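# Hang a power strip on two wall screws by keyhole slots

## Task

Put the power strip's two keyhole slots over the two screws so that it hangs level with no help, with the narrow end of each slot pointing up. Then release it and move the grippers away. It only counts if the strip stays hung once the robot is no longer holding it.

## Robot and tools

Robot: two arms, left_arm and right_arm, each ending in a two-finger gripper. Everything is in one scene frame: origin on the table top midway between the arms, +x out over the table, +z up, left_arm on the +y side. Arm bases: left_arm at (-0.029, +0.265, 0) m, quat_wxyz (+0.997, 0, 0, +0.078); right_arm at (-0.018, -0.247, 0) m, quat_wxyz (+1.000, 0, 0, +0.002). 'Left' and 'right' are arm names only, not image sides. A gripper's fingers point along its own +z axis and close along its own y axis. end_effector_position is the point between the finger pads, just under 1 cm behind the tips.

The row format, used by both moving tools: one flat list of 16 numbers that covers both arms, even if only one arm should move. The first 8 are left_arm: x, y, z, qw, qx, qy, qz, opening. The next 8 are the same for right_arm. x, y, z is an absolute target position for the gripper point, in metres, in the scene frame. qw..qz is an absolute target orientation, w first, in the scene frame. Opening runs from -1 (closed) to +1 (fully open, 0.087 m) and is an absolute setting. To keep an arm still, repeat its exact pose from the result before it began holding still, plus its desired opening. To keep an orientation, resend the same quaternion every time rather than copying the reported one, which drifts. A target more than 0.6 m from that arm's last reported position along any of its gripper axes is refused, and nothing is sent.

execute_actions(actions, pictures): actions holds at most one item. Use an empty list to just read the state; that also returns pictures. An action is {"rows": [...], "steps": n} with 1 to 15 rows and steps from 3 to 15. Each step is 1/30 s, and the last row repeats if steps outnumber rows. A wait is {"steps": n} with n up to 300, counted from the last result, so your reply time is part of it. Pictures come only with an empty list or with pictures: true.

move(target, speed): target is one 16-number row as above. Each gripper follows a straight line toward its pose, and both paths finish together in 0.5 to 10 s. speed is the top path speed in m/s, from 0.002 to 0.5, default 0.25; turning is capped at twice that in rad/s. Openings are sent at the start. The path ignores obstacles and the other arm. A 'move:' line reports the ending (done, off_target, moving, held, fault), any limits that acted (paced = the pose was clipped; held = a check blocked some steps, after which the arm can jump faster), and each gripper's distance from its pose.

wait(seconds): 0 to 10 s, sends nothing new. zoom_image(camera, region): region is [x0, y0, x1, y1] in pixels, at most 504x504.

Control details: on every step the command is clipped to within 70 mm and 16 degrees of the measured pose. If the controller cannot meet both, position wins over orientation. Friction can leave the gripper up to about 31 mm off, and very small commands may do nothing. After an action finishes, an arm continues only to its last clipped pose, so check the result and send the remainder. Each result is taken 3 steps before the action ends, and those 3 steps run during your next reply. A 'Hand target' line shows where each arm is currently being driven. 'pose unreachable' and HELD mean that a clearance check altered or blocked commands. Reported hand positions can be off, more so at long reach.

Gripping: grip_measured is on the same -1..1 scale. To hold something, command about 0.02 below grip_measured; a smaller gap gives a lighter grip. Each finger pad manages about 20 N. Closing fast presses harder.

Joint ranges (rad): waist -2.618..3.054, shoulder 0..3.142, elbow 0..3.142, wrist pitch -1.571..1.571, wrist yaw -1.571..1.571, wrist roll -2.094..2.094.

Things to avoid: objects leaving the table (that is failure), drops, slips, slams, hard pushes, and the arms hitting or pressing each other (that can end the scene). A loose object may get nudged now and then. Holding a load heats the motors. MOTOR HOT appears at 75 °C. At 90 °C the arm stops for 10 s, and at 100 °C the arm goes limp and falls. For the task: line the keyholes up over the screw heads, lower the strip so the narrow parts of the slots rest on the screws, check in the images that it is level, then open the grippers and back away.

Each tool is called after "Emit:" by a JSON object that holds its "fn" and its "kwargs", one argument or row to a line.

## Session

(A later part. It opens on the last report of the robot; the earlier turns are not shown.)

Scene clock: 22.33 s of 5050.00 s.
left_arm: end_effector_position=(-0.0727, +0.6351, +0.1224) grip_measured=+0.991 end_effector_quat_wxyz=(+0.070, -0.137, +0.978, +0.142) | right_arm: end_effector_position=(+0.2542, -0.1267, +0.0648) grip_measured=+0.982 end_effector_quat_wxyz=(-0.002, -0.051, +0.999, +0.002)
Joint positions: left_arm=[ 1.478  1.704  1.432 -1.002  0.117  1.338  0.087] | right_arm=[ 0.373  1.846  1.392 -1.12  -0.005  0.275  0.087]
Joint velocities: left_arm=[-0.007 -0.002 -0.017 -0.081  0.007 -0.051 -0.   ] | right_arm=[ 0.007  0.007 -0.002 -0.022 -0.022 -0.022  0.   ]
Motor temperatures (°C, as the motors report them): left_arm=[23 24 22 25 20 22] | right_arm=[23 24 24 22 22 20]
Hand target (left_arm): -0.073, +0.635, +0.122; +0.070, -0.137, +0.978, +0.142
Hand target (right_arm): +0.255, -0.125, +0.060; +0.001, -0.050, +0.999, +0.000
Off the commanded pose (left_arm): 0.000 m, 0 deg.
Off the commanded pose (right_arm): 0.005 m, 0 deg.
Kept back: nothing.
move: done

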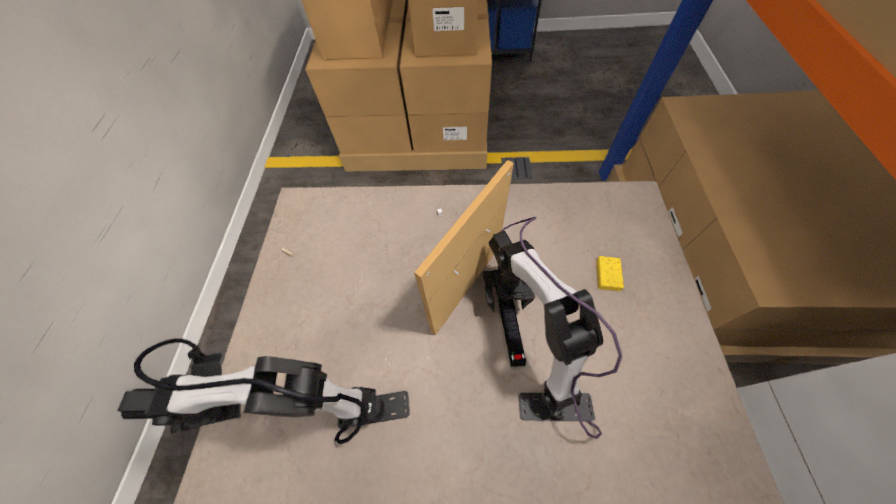

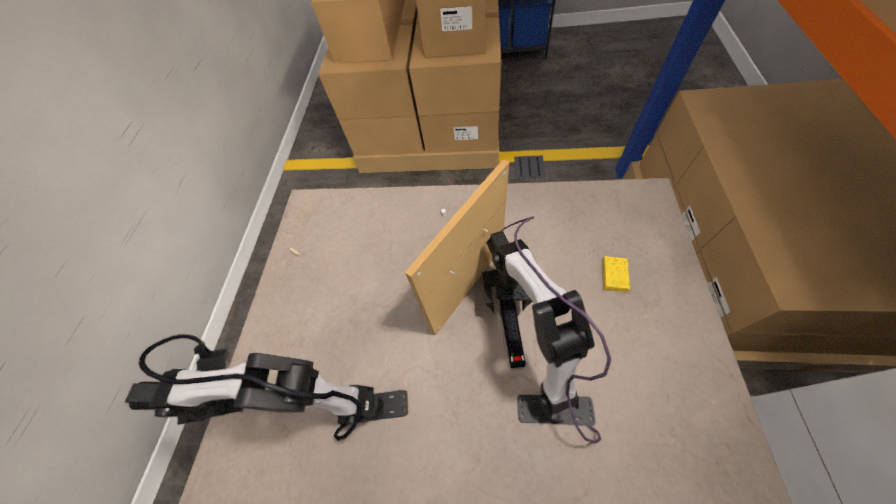

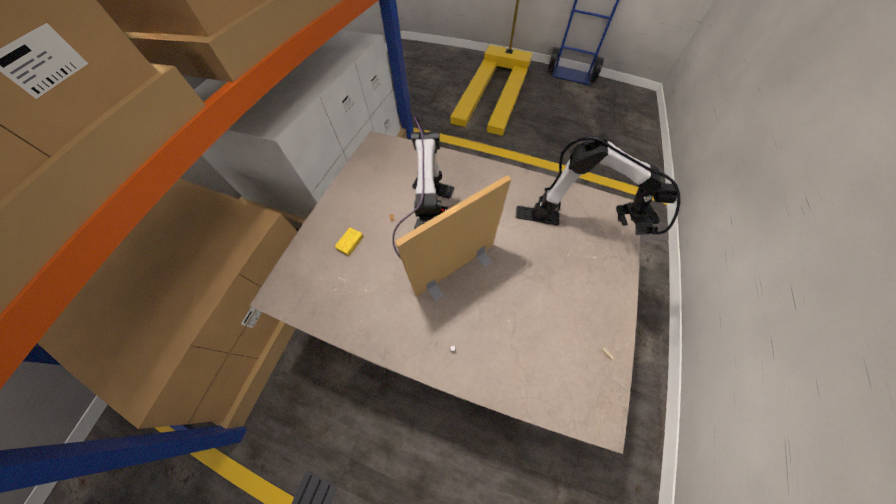

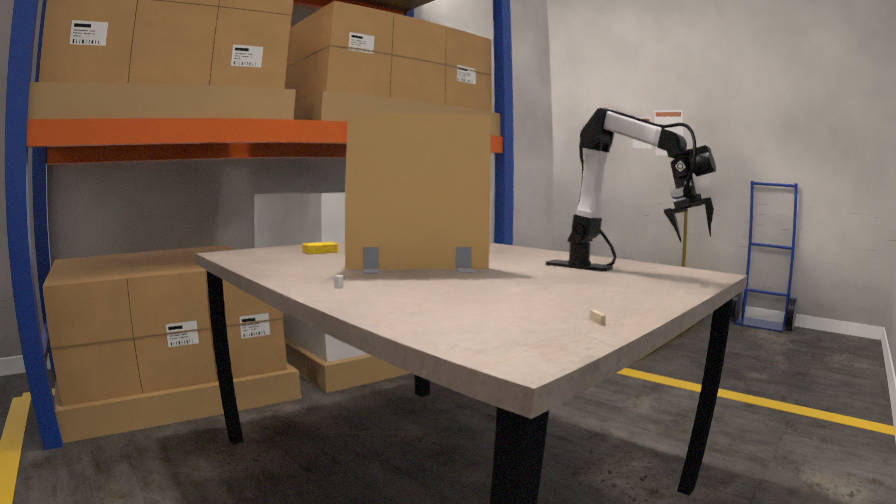

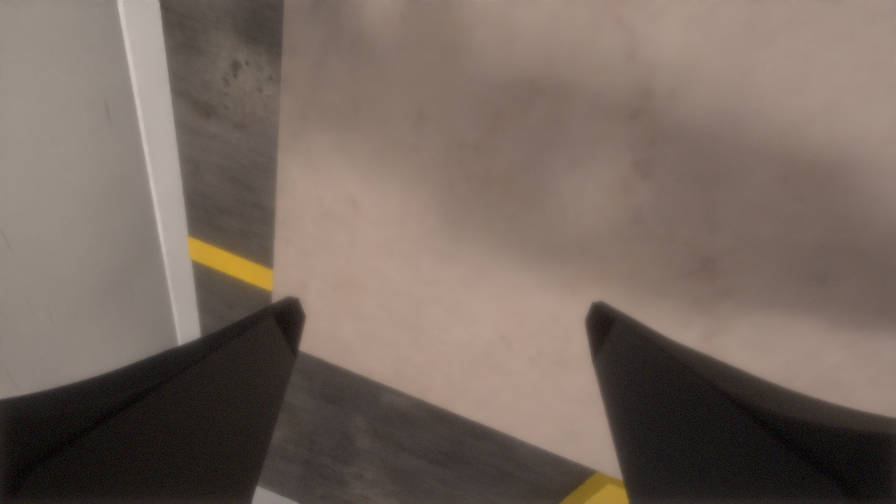

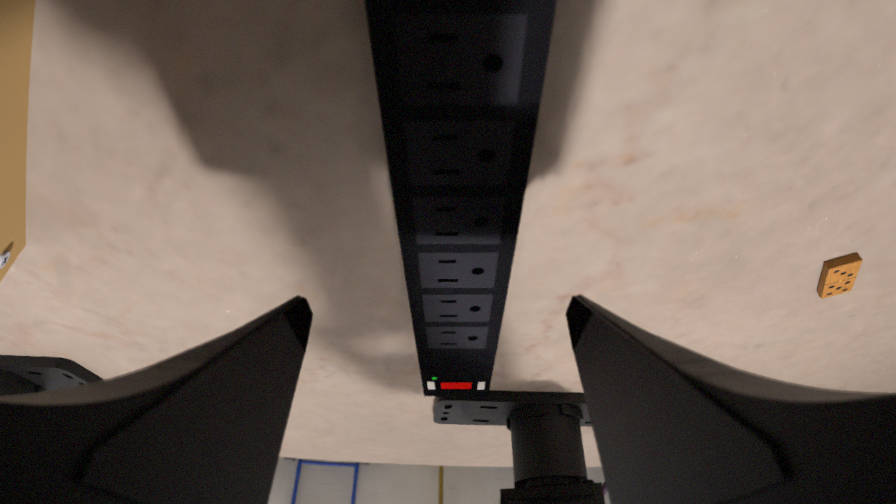

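Emit:
{"fn": "move", "kwargs": {
  "target": [-0.0727,0.6351,0.1224,0.07,-0.137,0.978,0.142,1,0.245,-0.134,0.012,0,-0.055,0.998,0,1],
  "speed": 0.1
}}

Emit:
{"fn": "move", "kwargs": {
  "target": [-0.0727,0.6351,0.1224,0.07,-0.137,0.978,0.142,1,0.245,-0.134,0.012,0,-0.055,0.998,0,-0.3]
}}

Emit:
{"fn": "move", "kwargs": {
  "target": [-0.0727,0.6351,0.1224,0.07,-0.137,0.978,0.142,1,0.24,-0.18,0.12,0,0.1,0.995,0,-0.3],
  "speed": 0.15
}}

Emit:
{"fn": "move", "kwargs": {
  "target": [-0.0727,0.6351,0.1224,0.07,-0.137,0.978,0.142,1,0.30,-0.12,0.28,0.195,0.195,0.68,0.68,-0.3],
  "speed": 0.2
}}

Scene clock: 23.70 s of 5050.00 s.
left_arm: end_effector_position=(-0.0727, +0.6351, +0.1224) grip_measured=+0.991 end_effector_quat_wxyz=(+0.070, -0.137, +0.978, +0.142) | right_arm: end_effector_position=(+0.2457, -0.1304, +0.0200) grip_measured=+0.982 end_effector_quat_wxyz=(+0.003, -0.054, +0.999, +0.003)
Joint positions: left_arm=[ 1.478  1.704  1.432 -1.002  0.117  1.338  0.087] | right_arm=[ 0.373  1.852  1.216 -0.926 -0.005  0.268  0.087]
Joint velocities: left_arm=[-0.012  0.012 -0.002 -0.081  0.066 -0.066  0.   ] | right_arm=[-0.007  0.002  0.002 -0.051 -0.007 -0.081  0.   ]
Motor temperatures (°C, as the motors report them): left_arm=[23 24 22 25 20 22] | right_arm=[23 25 24 22 22 20]
Hand target (left_arm): -0.073, +0.635, +0.122; +0.070, -0.137, +0.978, +0.142
Hand target (right_arm): +0.245, -0.134, +0.012; -0.000, -0.055, +0.998, -0.000
Off the commanded pose (left_arm): 0.000 m, 0 deg.
Off the commanded pose (right_arm): 0.009 m, 1 deg.
Kept back: nothing.
move: done

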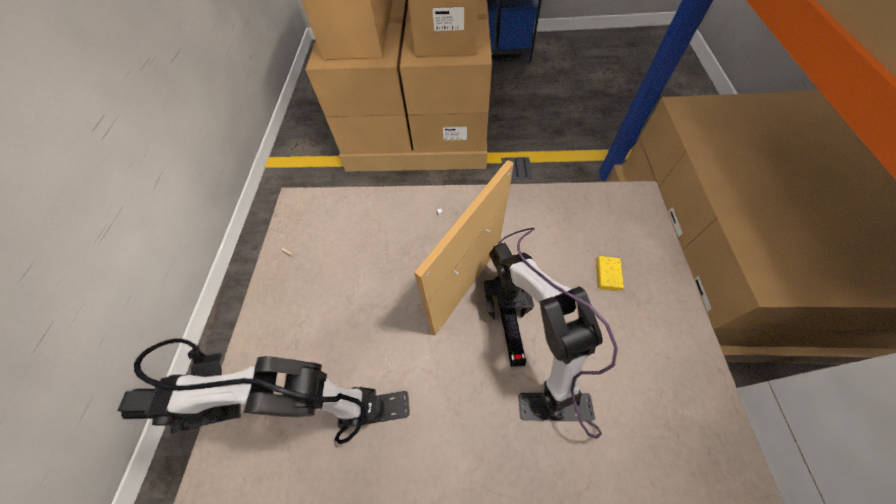

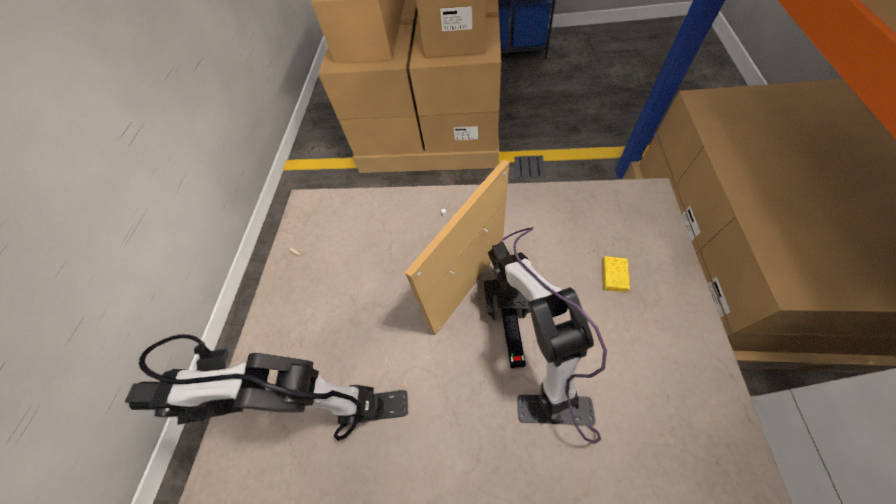

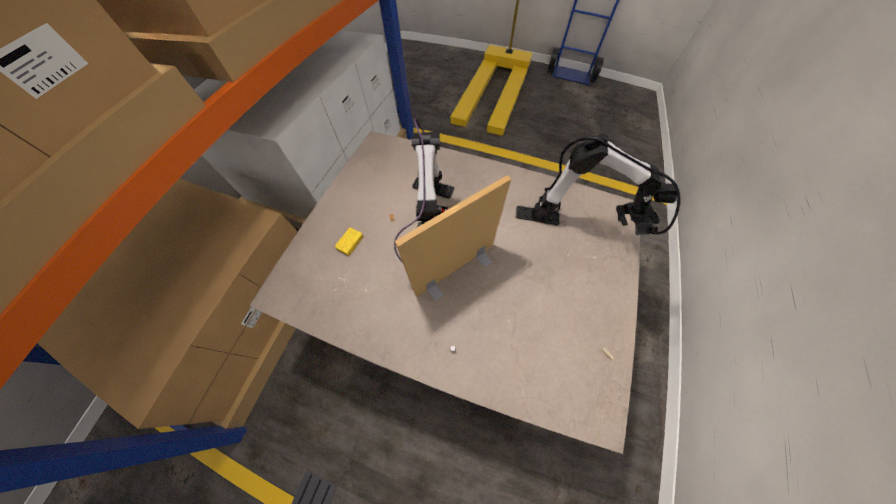

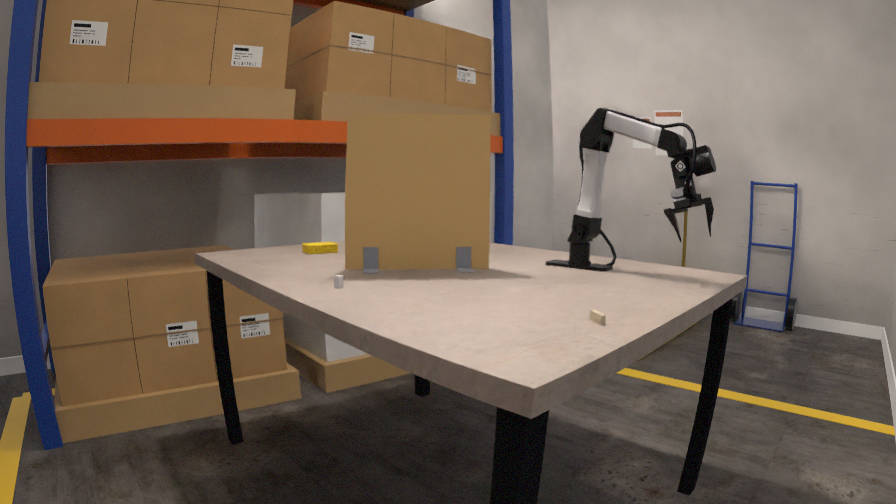

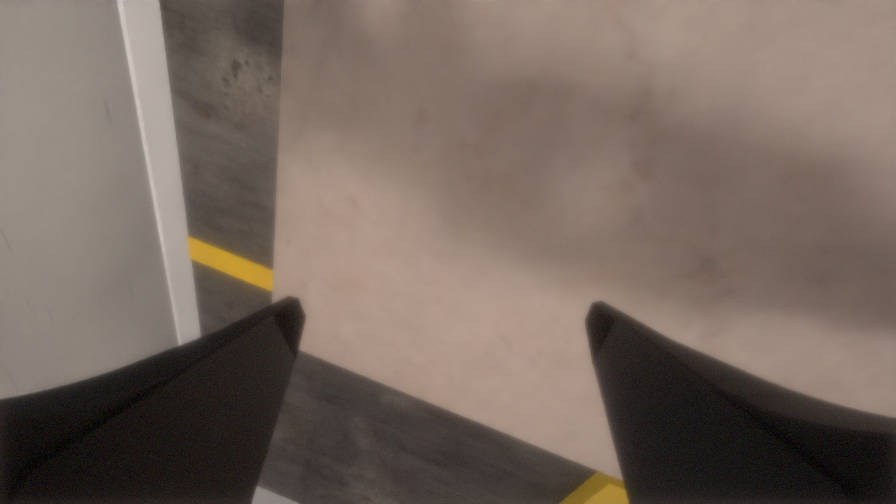

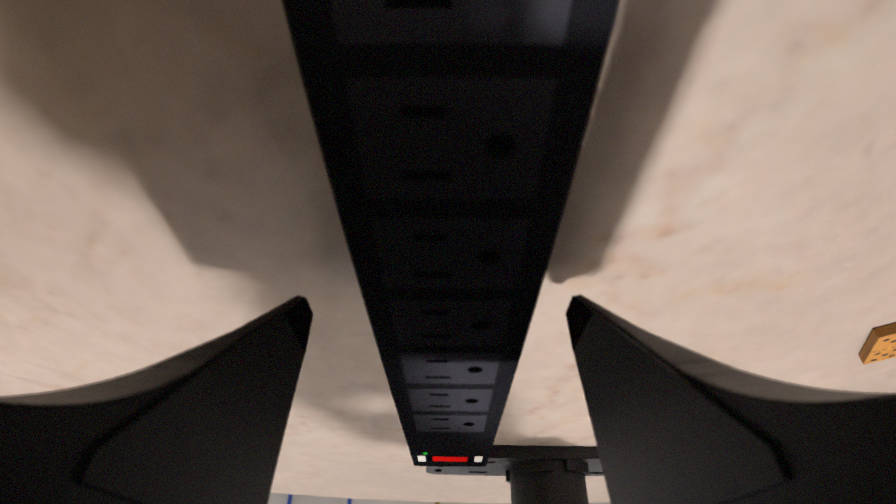

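Scene clock: 24.40 s of 5050.00 s.
left_arm: end_effector_position=(-0.0727, +0.6351, +0.1224) grip_measured=+0.991 end_effector_quat_wxyz=(+0.070, -0.137, +0.978, +0.142) | right_arm: end_effector_position=(+0.2459, -0.1315, +0.0200) grip_measured=-0.063 end_effector_quat_wxyz=(+0.004, -0.055, +0.998, +0.001)
Joint positions: left_arm=[ 1.478  1.704  1.432 -1.002  0.117  1.338  0.087] | right_arm=[ 0.373  1.852  1.216 -0.927  0.001  0.267  0.041]
Joint velocities: left_arm=[ 0.007 -0.012 -0.002 -0.037 -0.051 -0.037 -0.001] | right_arm=[-0.007 -0.007  0.012 -0.037 -0.022 -0.081  0.   ]
Motor temperatures (°C, as the motors report them): left_arm=[23 24 22 25 20 22] | right_arm=[23 25 24 22 22 20]
Hand target (left_arm): -0.073, +0.635, +0.122; +0.070, -0.137, +0.978, +0.142
Hand target (right_arm): +0.245, -0.134, +0.012; -0.000, -0.055, +0.998, -0.000
Off the commanded pose (left_arm): 0.000 m, 0 deg.
Off the commanded pose (right_arm): 0.008 m, 0 deg.
Kept back: nothing.
move: done

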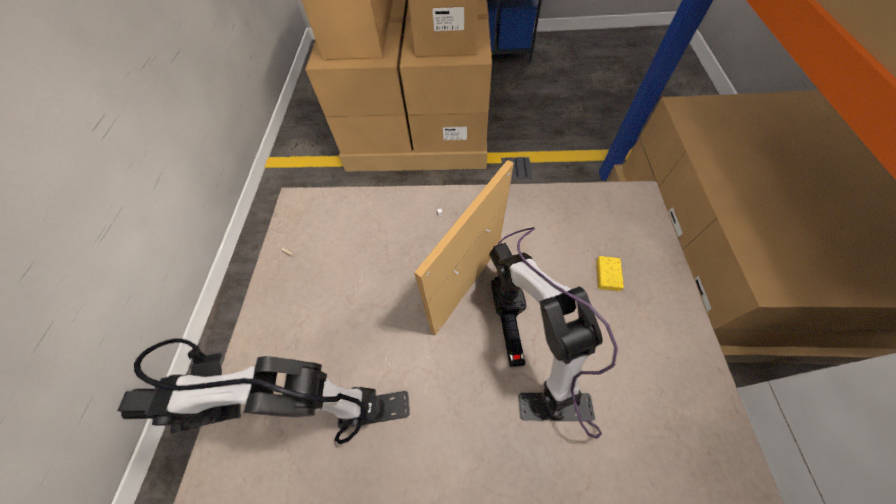

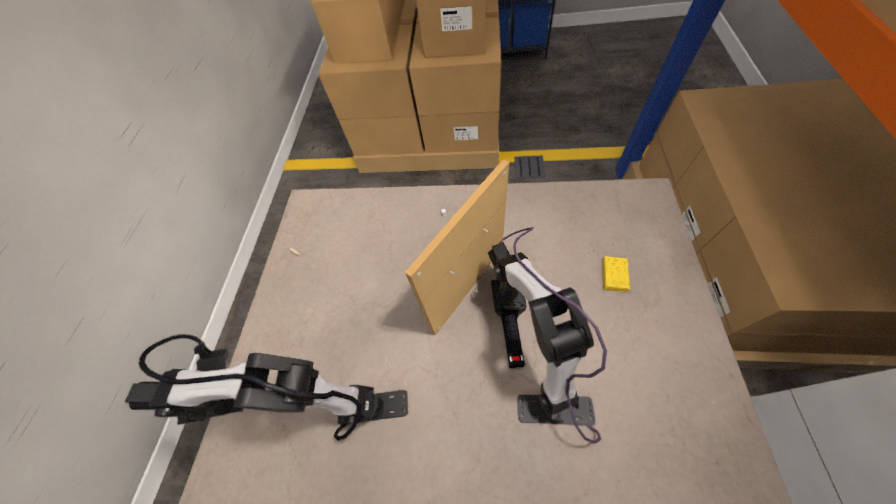

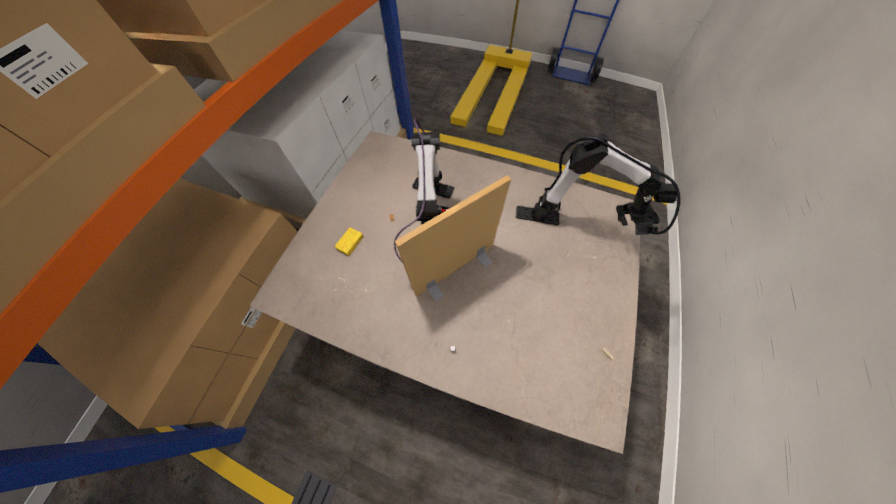

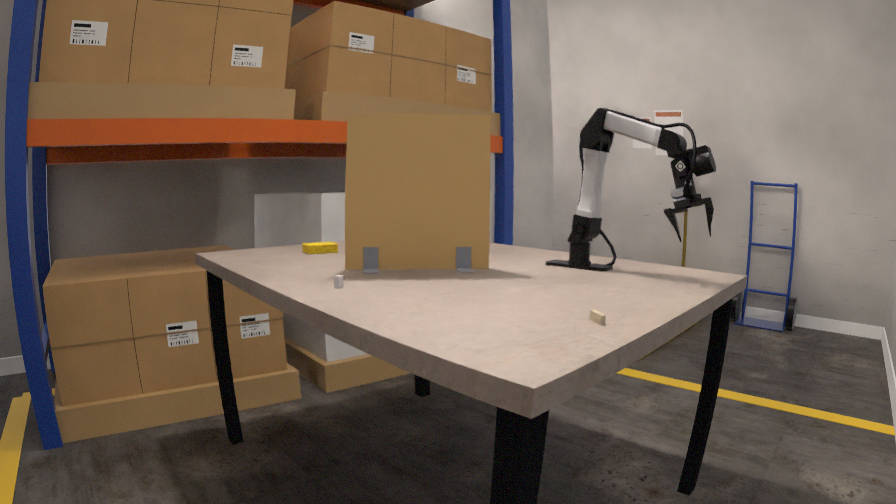

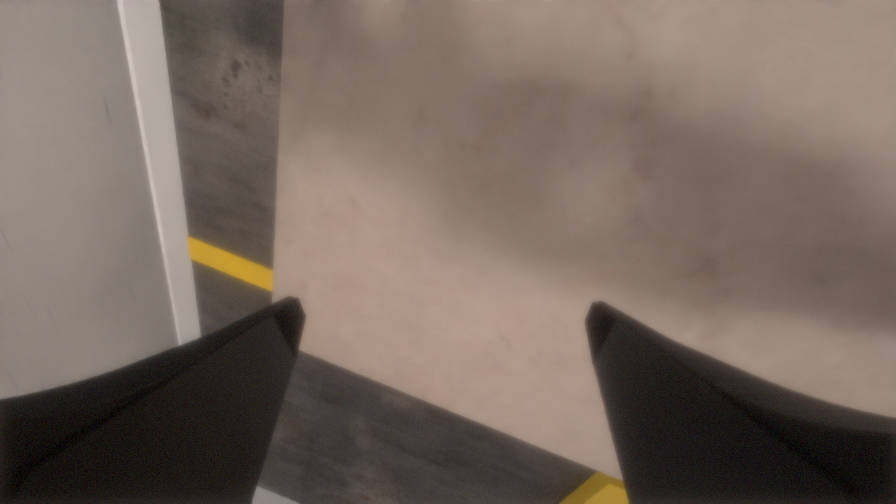

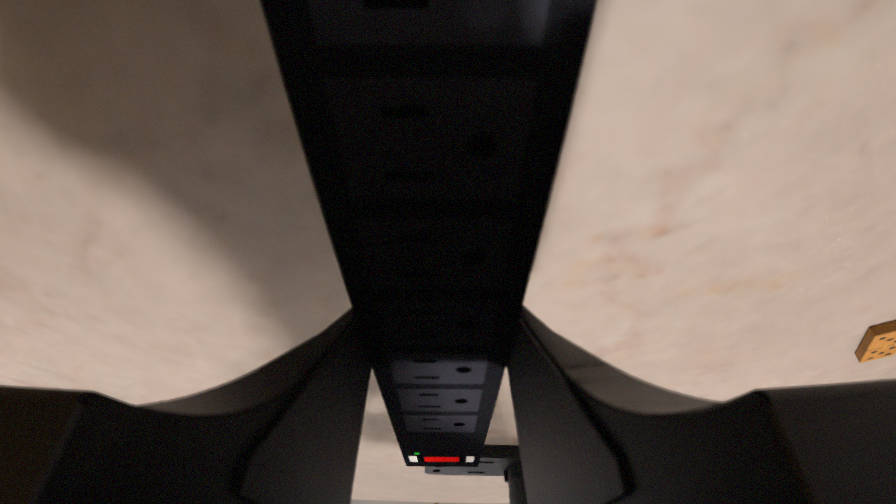

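Scene clock: 26.00 s of 5050.00 s.
left_arm: end_effector_position=(-0.0727, +0.6351, +0.1224) grip_measured=+0.991 end_effector_quat_wxyz=(+0.070, -0.137, +0.978, +0.142) | right_arm: end_effector_position=(+0.2427, -0.1796, +0.1008) grip_measured=-0.063 end_effector_quat_wxyz=(-0.007, +0.092, +0.996, -0.007)
Joint positions: left_arm=[ 1.478  1.704  1.432 -1.002  0.117  1.338  0.087] | right_arm=[ 0.198  1.726  1.388 -1.251  0.009  0.386  0.041]
Joint velocities: left_arm=[ 0.002 -0.017  0.002  0.037  0.051  0.022 -0.   ] | right_arm=[-0.027 -0.007 -0.017 -0.007  0.051  0.022 -0.   ]
Motor temperatures (°C, as the motors report them): left_arm=[23 25 23 25 20 22] | right_arm=[23 25 25 22 22 20]
Hand target (left_arm): -0.073, +0.635, +0.122; +0.070, -0.137, +0.978, +0.142
Hand target (right_arm): +0.240, -0.181, +0.119; -0.001, +0.100, +0.995, -0.001
Off the commanded pose (left_arm): 0.000 m, 0 deg.
Off the commanded pose (right_arm): 0.019 m, 1 deg.
Kept back: nothing.
move: off_target (right_arm)

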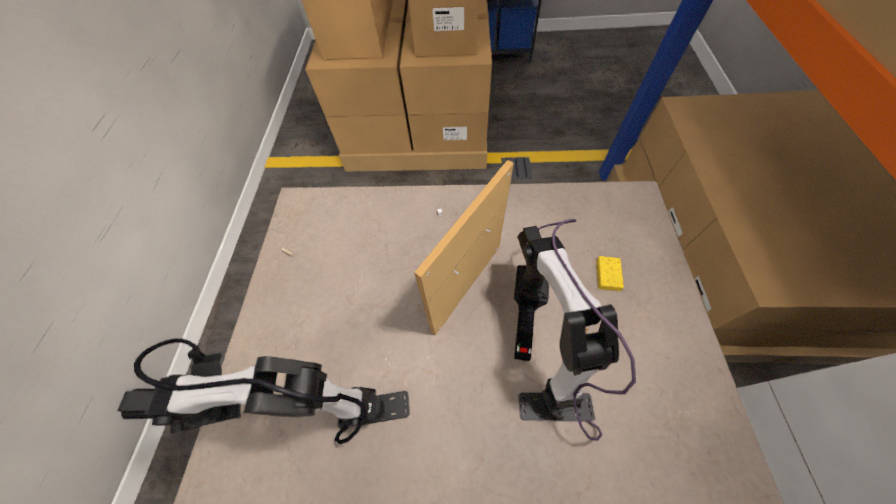

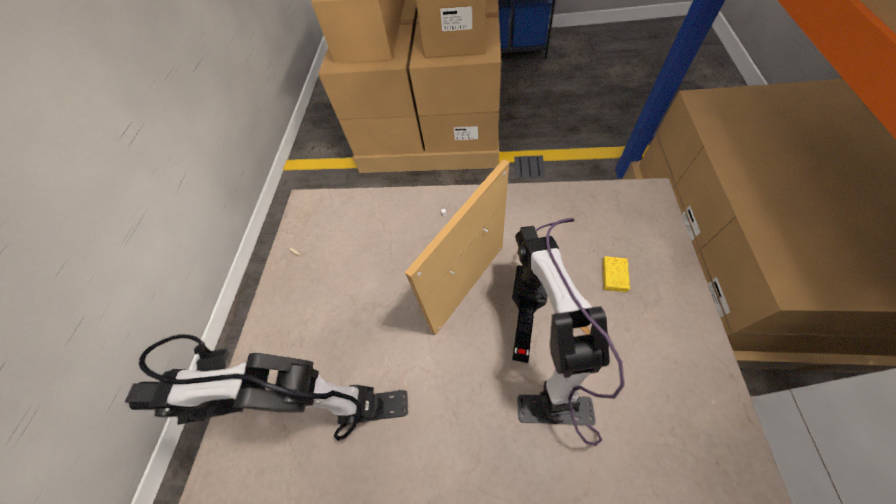

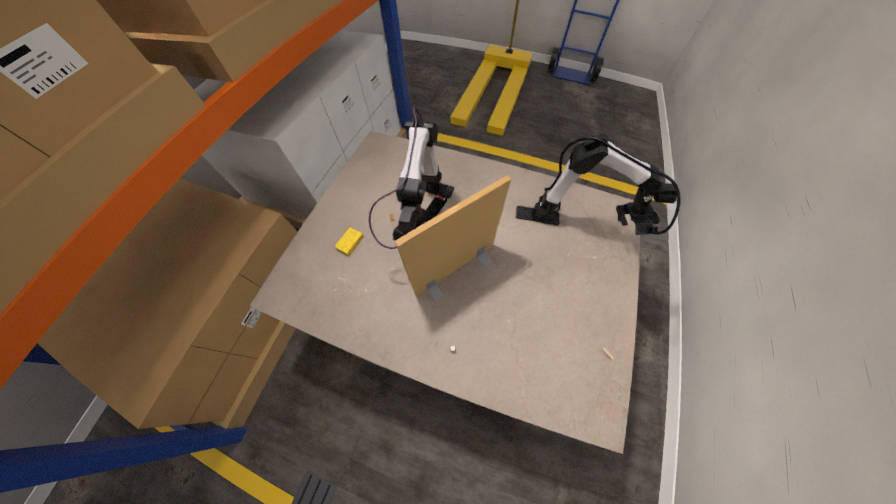

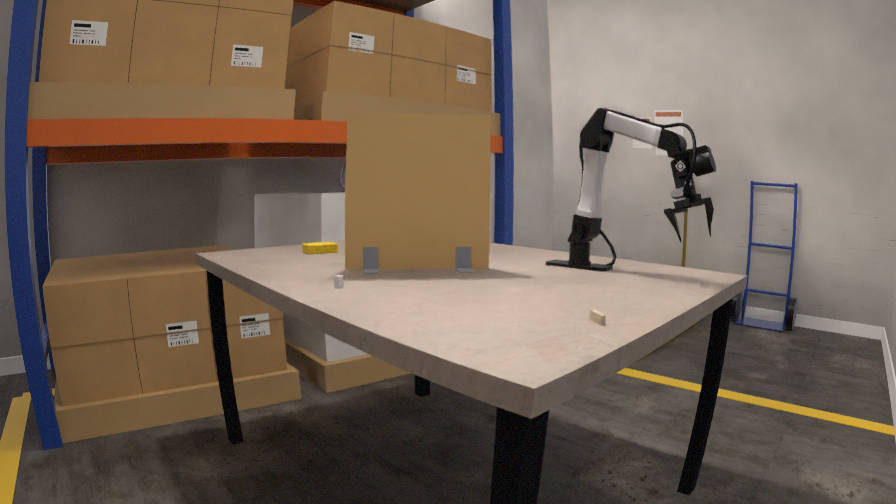

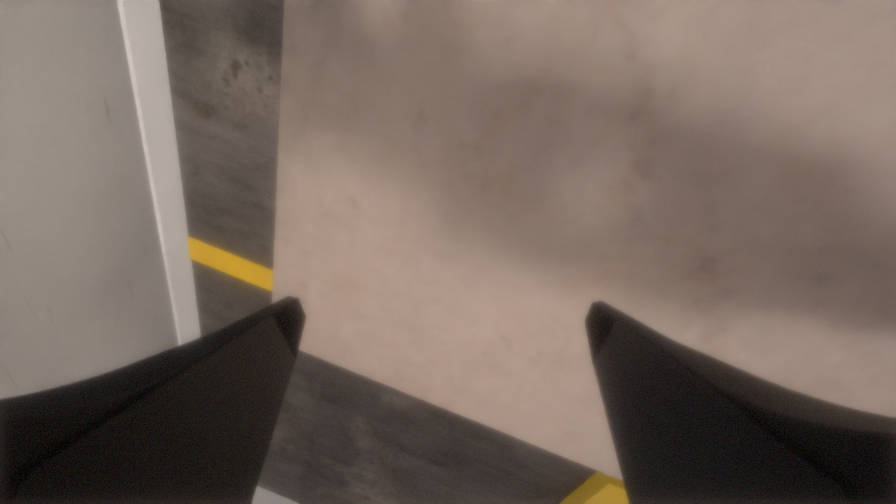

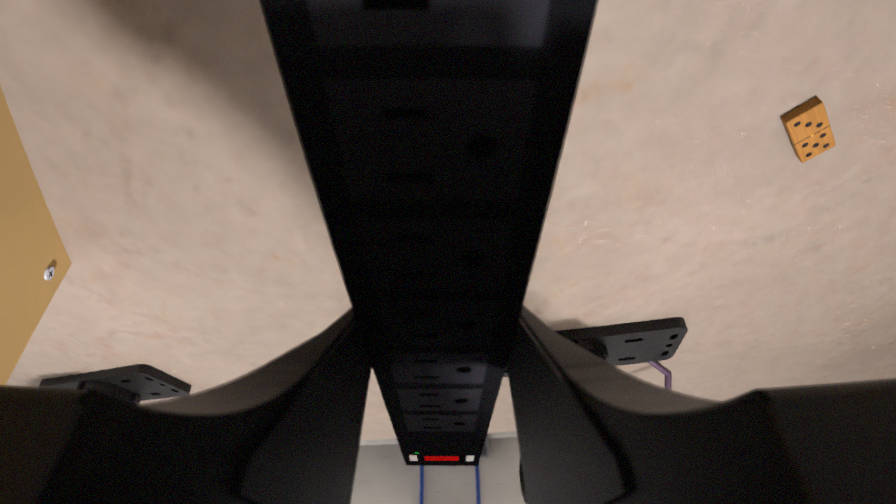

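Scene clock: 31.37 s of 5050.00 s.
left_arm: end_effector_position=(-0.0727, +0.6351, +0.1224) grip_measured=+0.991 end_effector_quat_wxyz=(+0.070, -0.137, +0.978, +0.142) | right_arm: end_effector_position=(+0.3045, -0.1229, +0.2647) grip_measured=-0.063 end_effector_quat_wxyz=(+0.179, +0.234, +0.682, +0.669)
Joint positions: left_arm=[ 1.478  1.704  1.432 -1.002  0.117  1.338  0.087] | right_arm=[-0.173  1.32   0.702  0.519 -1.147  1.55   0.041]
Joint velocities: left_arm=[-0.002  0.007  0.012 -0.037 -0.081  0.095 -0.001] | right_arm=[-0.007 -0.012  0.012  0.007 -0.022  0.007  0.   ]
Motor temperatures (°C, as the motors report them): left_arm=[23 25 23 25 20 22] | right_arm=[23 26 25 23 22 20]
Hand target (left_arm): -0.073, +0.635, +0.122; +0.070, -0.137, +0.978, +0.142
Hand target (right_arm): +0.299, -0.118, +0.282; +0.193, +0.203, +0.676, +0.682
Off the commanded pose (left_arm): 0.000 m, 0 deg.
Off the commanded pose (right_arm): 0.016 m, 5 deg.
Kept back: nothing.
move: off_target (right_arm)

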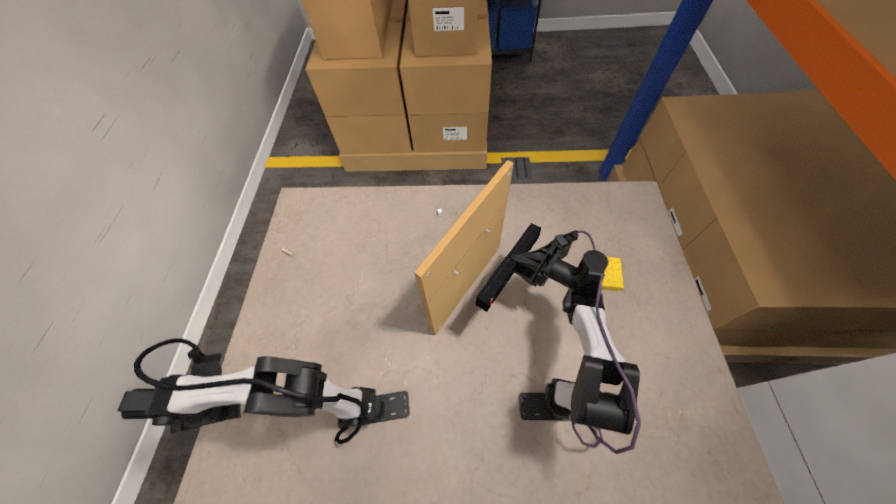

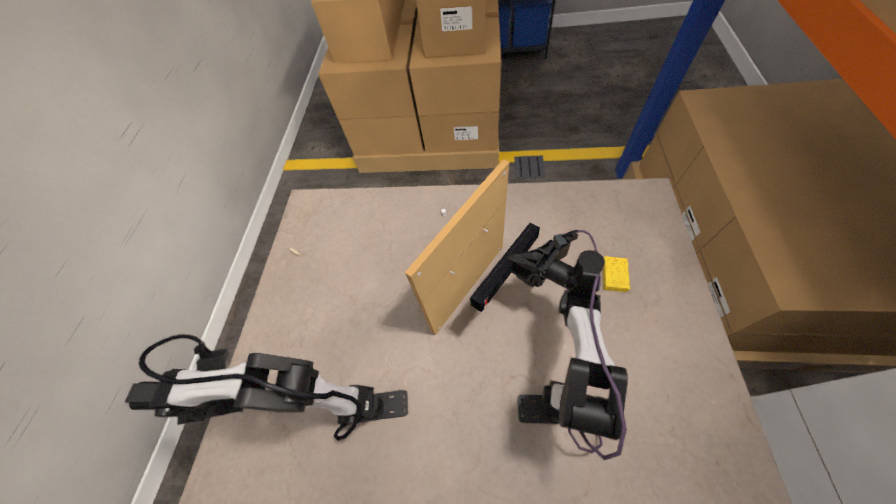

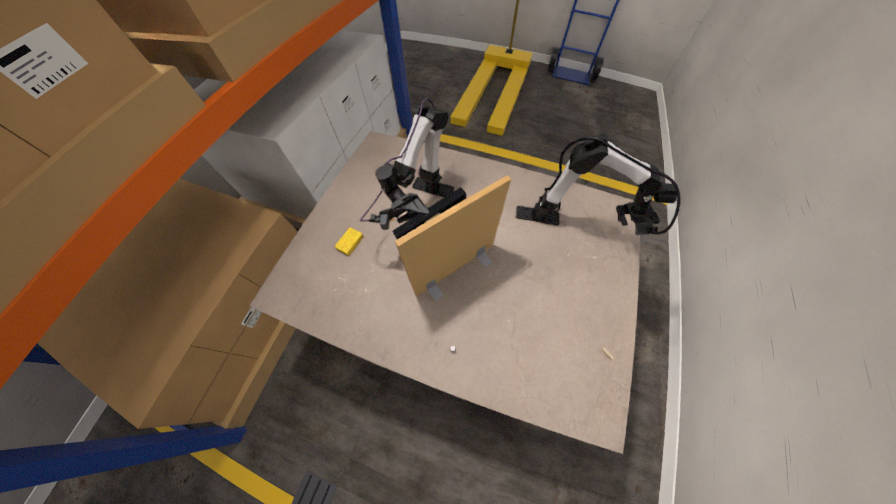

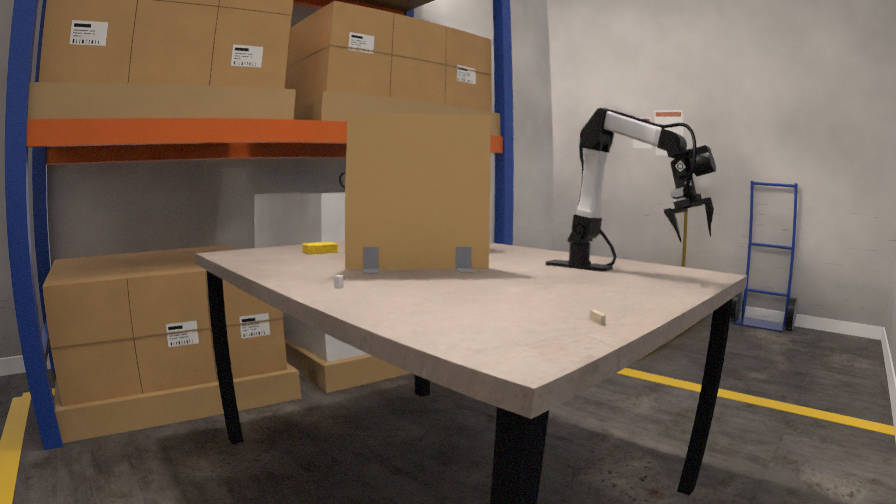

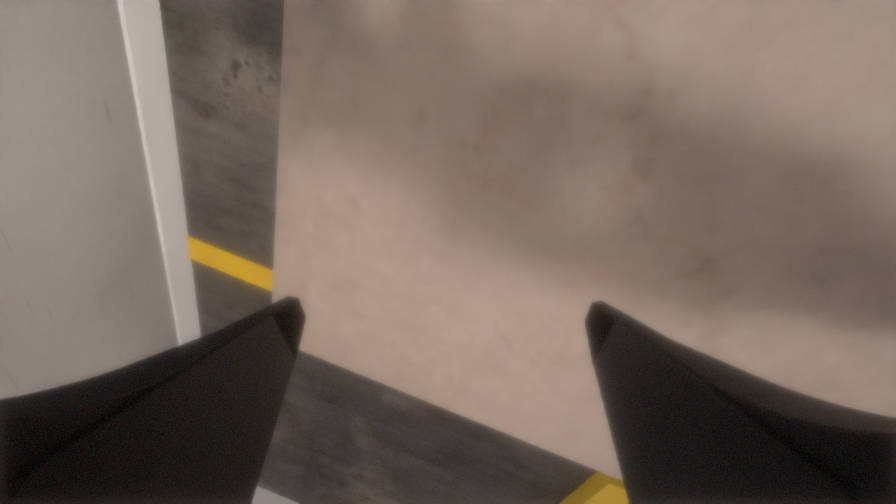

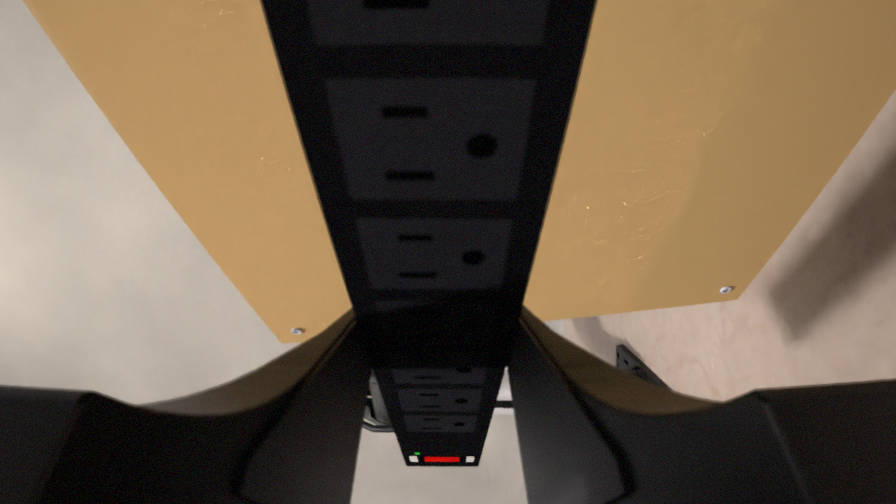

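Emit:
{"fn": "move", "kwargs": {
  "target": [-0.0727,0.6351,0.1224,0.07,-0.137,0.978,0.142,1,0.335,-0.07,0.18,0.215,0.185,0.675,0.685,-0.3],
  "speed": 0.1
}}

Emit:
{"fn": "zoom_image", "kwargs": {
  "camera": "cam_head_left",
  "region": [400, 160, 600, 340]
}}

Scene clock: 33.33 s of 5050.00 s.
left_arm: end_effector_position=(-0.0727, +0.6351, +0.1224) grip_measured=+0.991 end_effector_quat_wxyz=(+0.070, -0.137, +0.978, +0.142) | right_arm: end_effector_position=(+0.3356, -0.0730, +0.1605) grip_measured=-0.063 end_effector_quat_wxyz=(+0.193, +0.213, +0.691, +0.664)
Joint positions: left_arm=[ 1.478  1.704  1.432 -1.002  0.117  1.338  0.087] | right_arm=[ 0.014  1.74   0.583  1.078 -0.97   1.522  0.041]
Joint velocities: left_arm=[ 0.002  0.007 -0.007 -0.007 -0.022 -0.022  0.   ] | right_arm=[ 0.002  0.007  0.007  0.051 -0.051 -0.007 -0.001]
Motor temperatures (°C, as the motors report them): left_arm=[23 25 23 25 20 22] | right_arm=[23 26 25 24 22 20]
Hand target (left_arm): -0.073, +0.635, +0.122; +0.070, -0.137, +0.978, +0.142
Hand target (right_arm): +0.333, -0.070, +0.180; +0.213, +0.184, +0.675, +0.682
Off the commanded pose (left_arm): 0.000 m, 0 deg.
Off the commanded pose (right_arm): 0.020 m, 5 deg.
Kept back: nothing.
move: off_target (right_arm)

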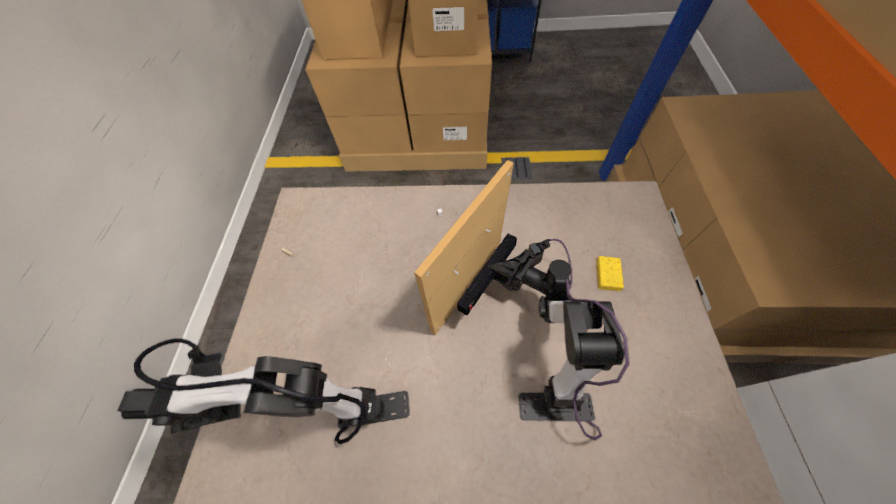

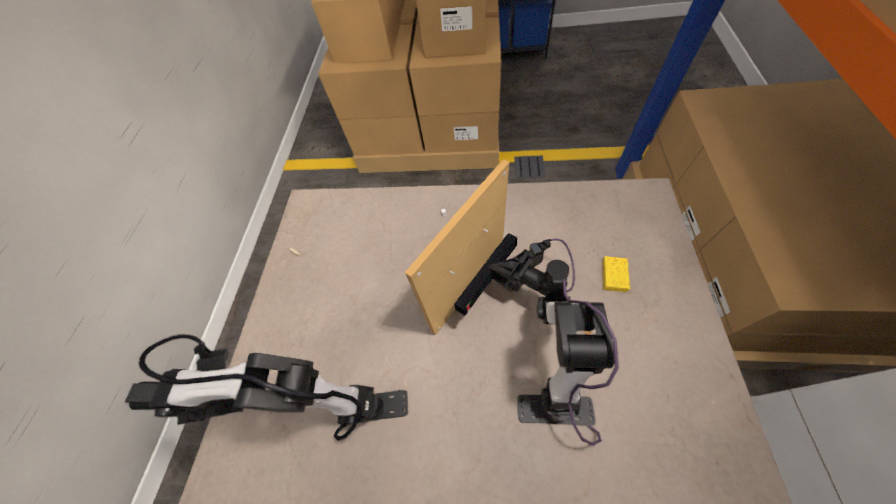

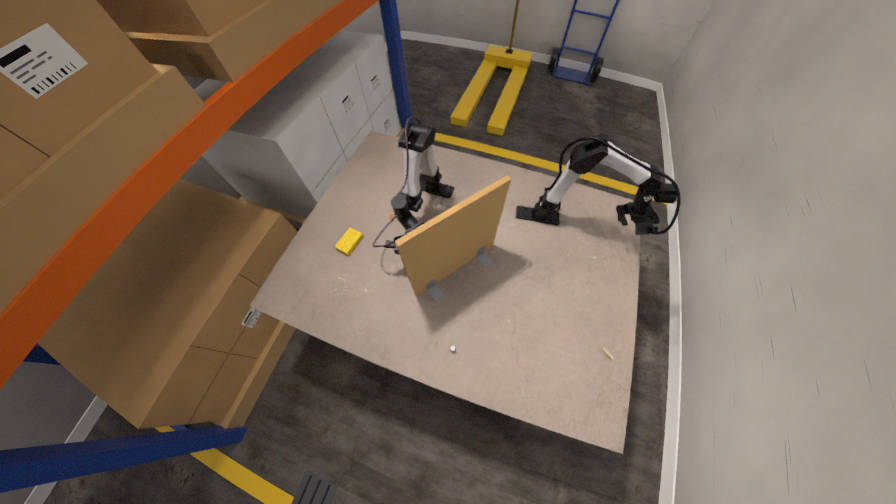

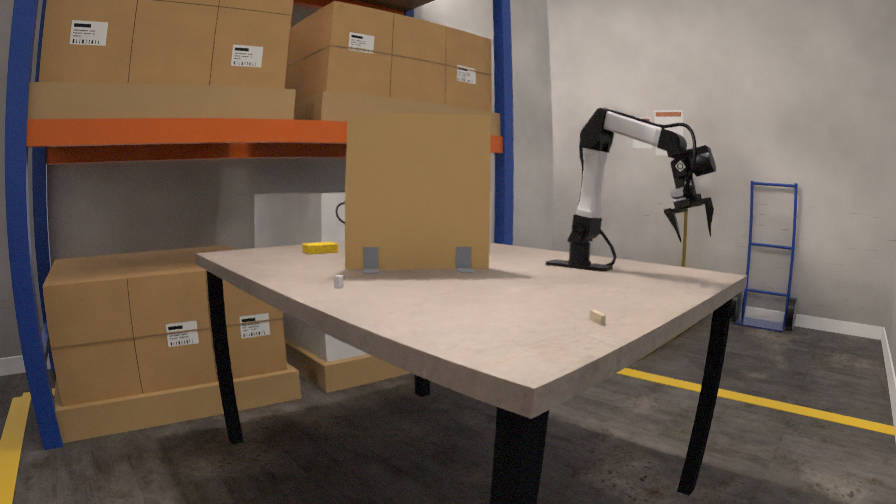

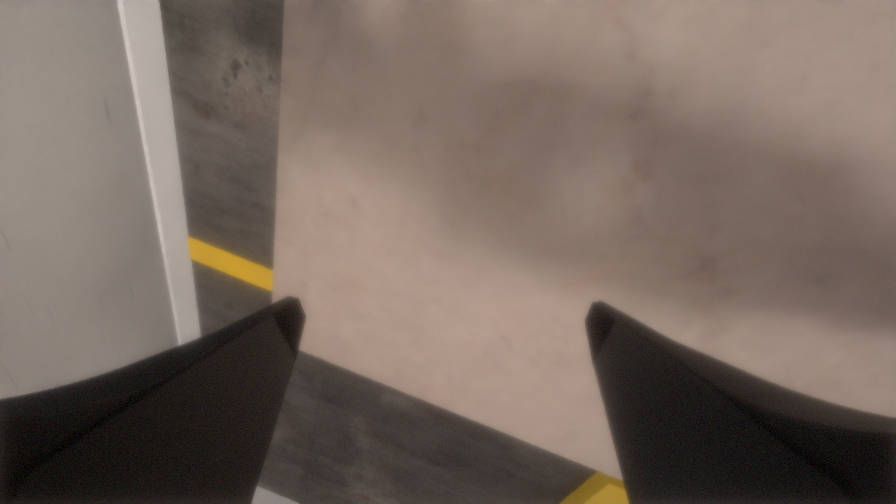

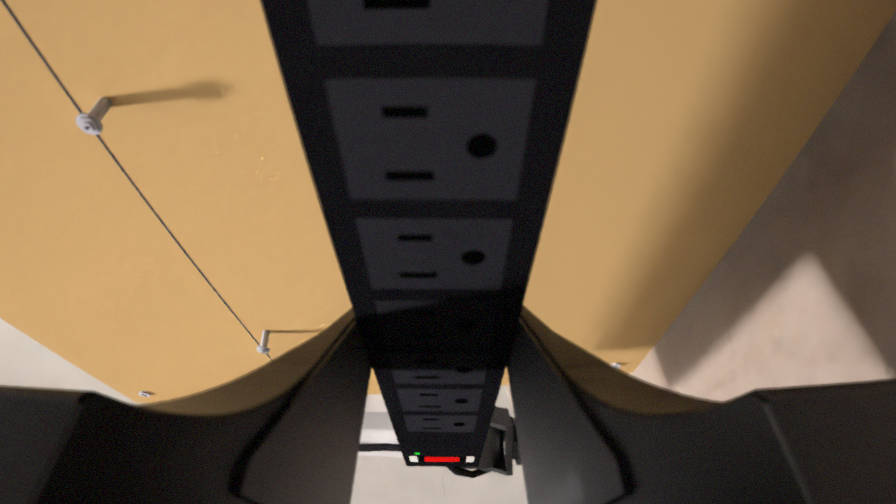

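Region (400, 160, 600, 340) of cam_head_left's 896x504 image, scaled by 2.520, with more detail than that image has; it fills the top 454 rows of this view, and the rest is white.

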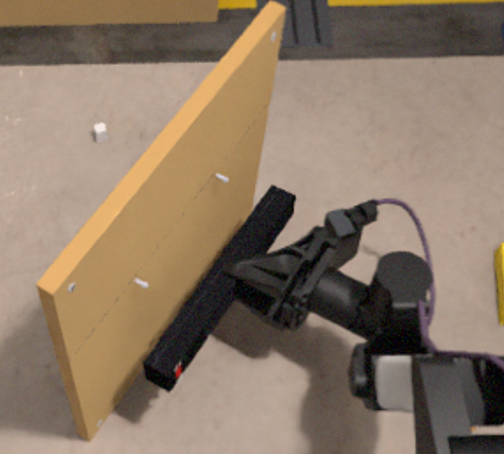

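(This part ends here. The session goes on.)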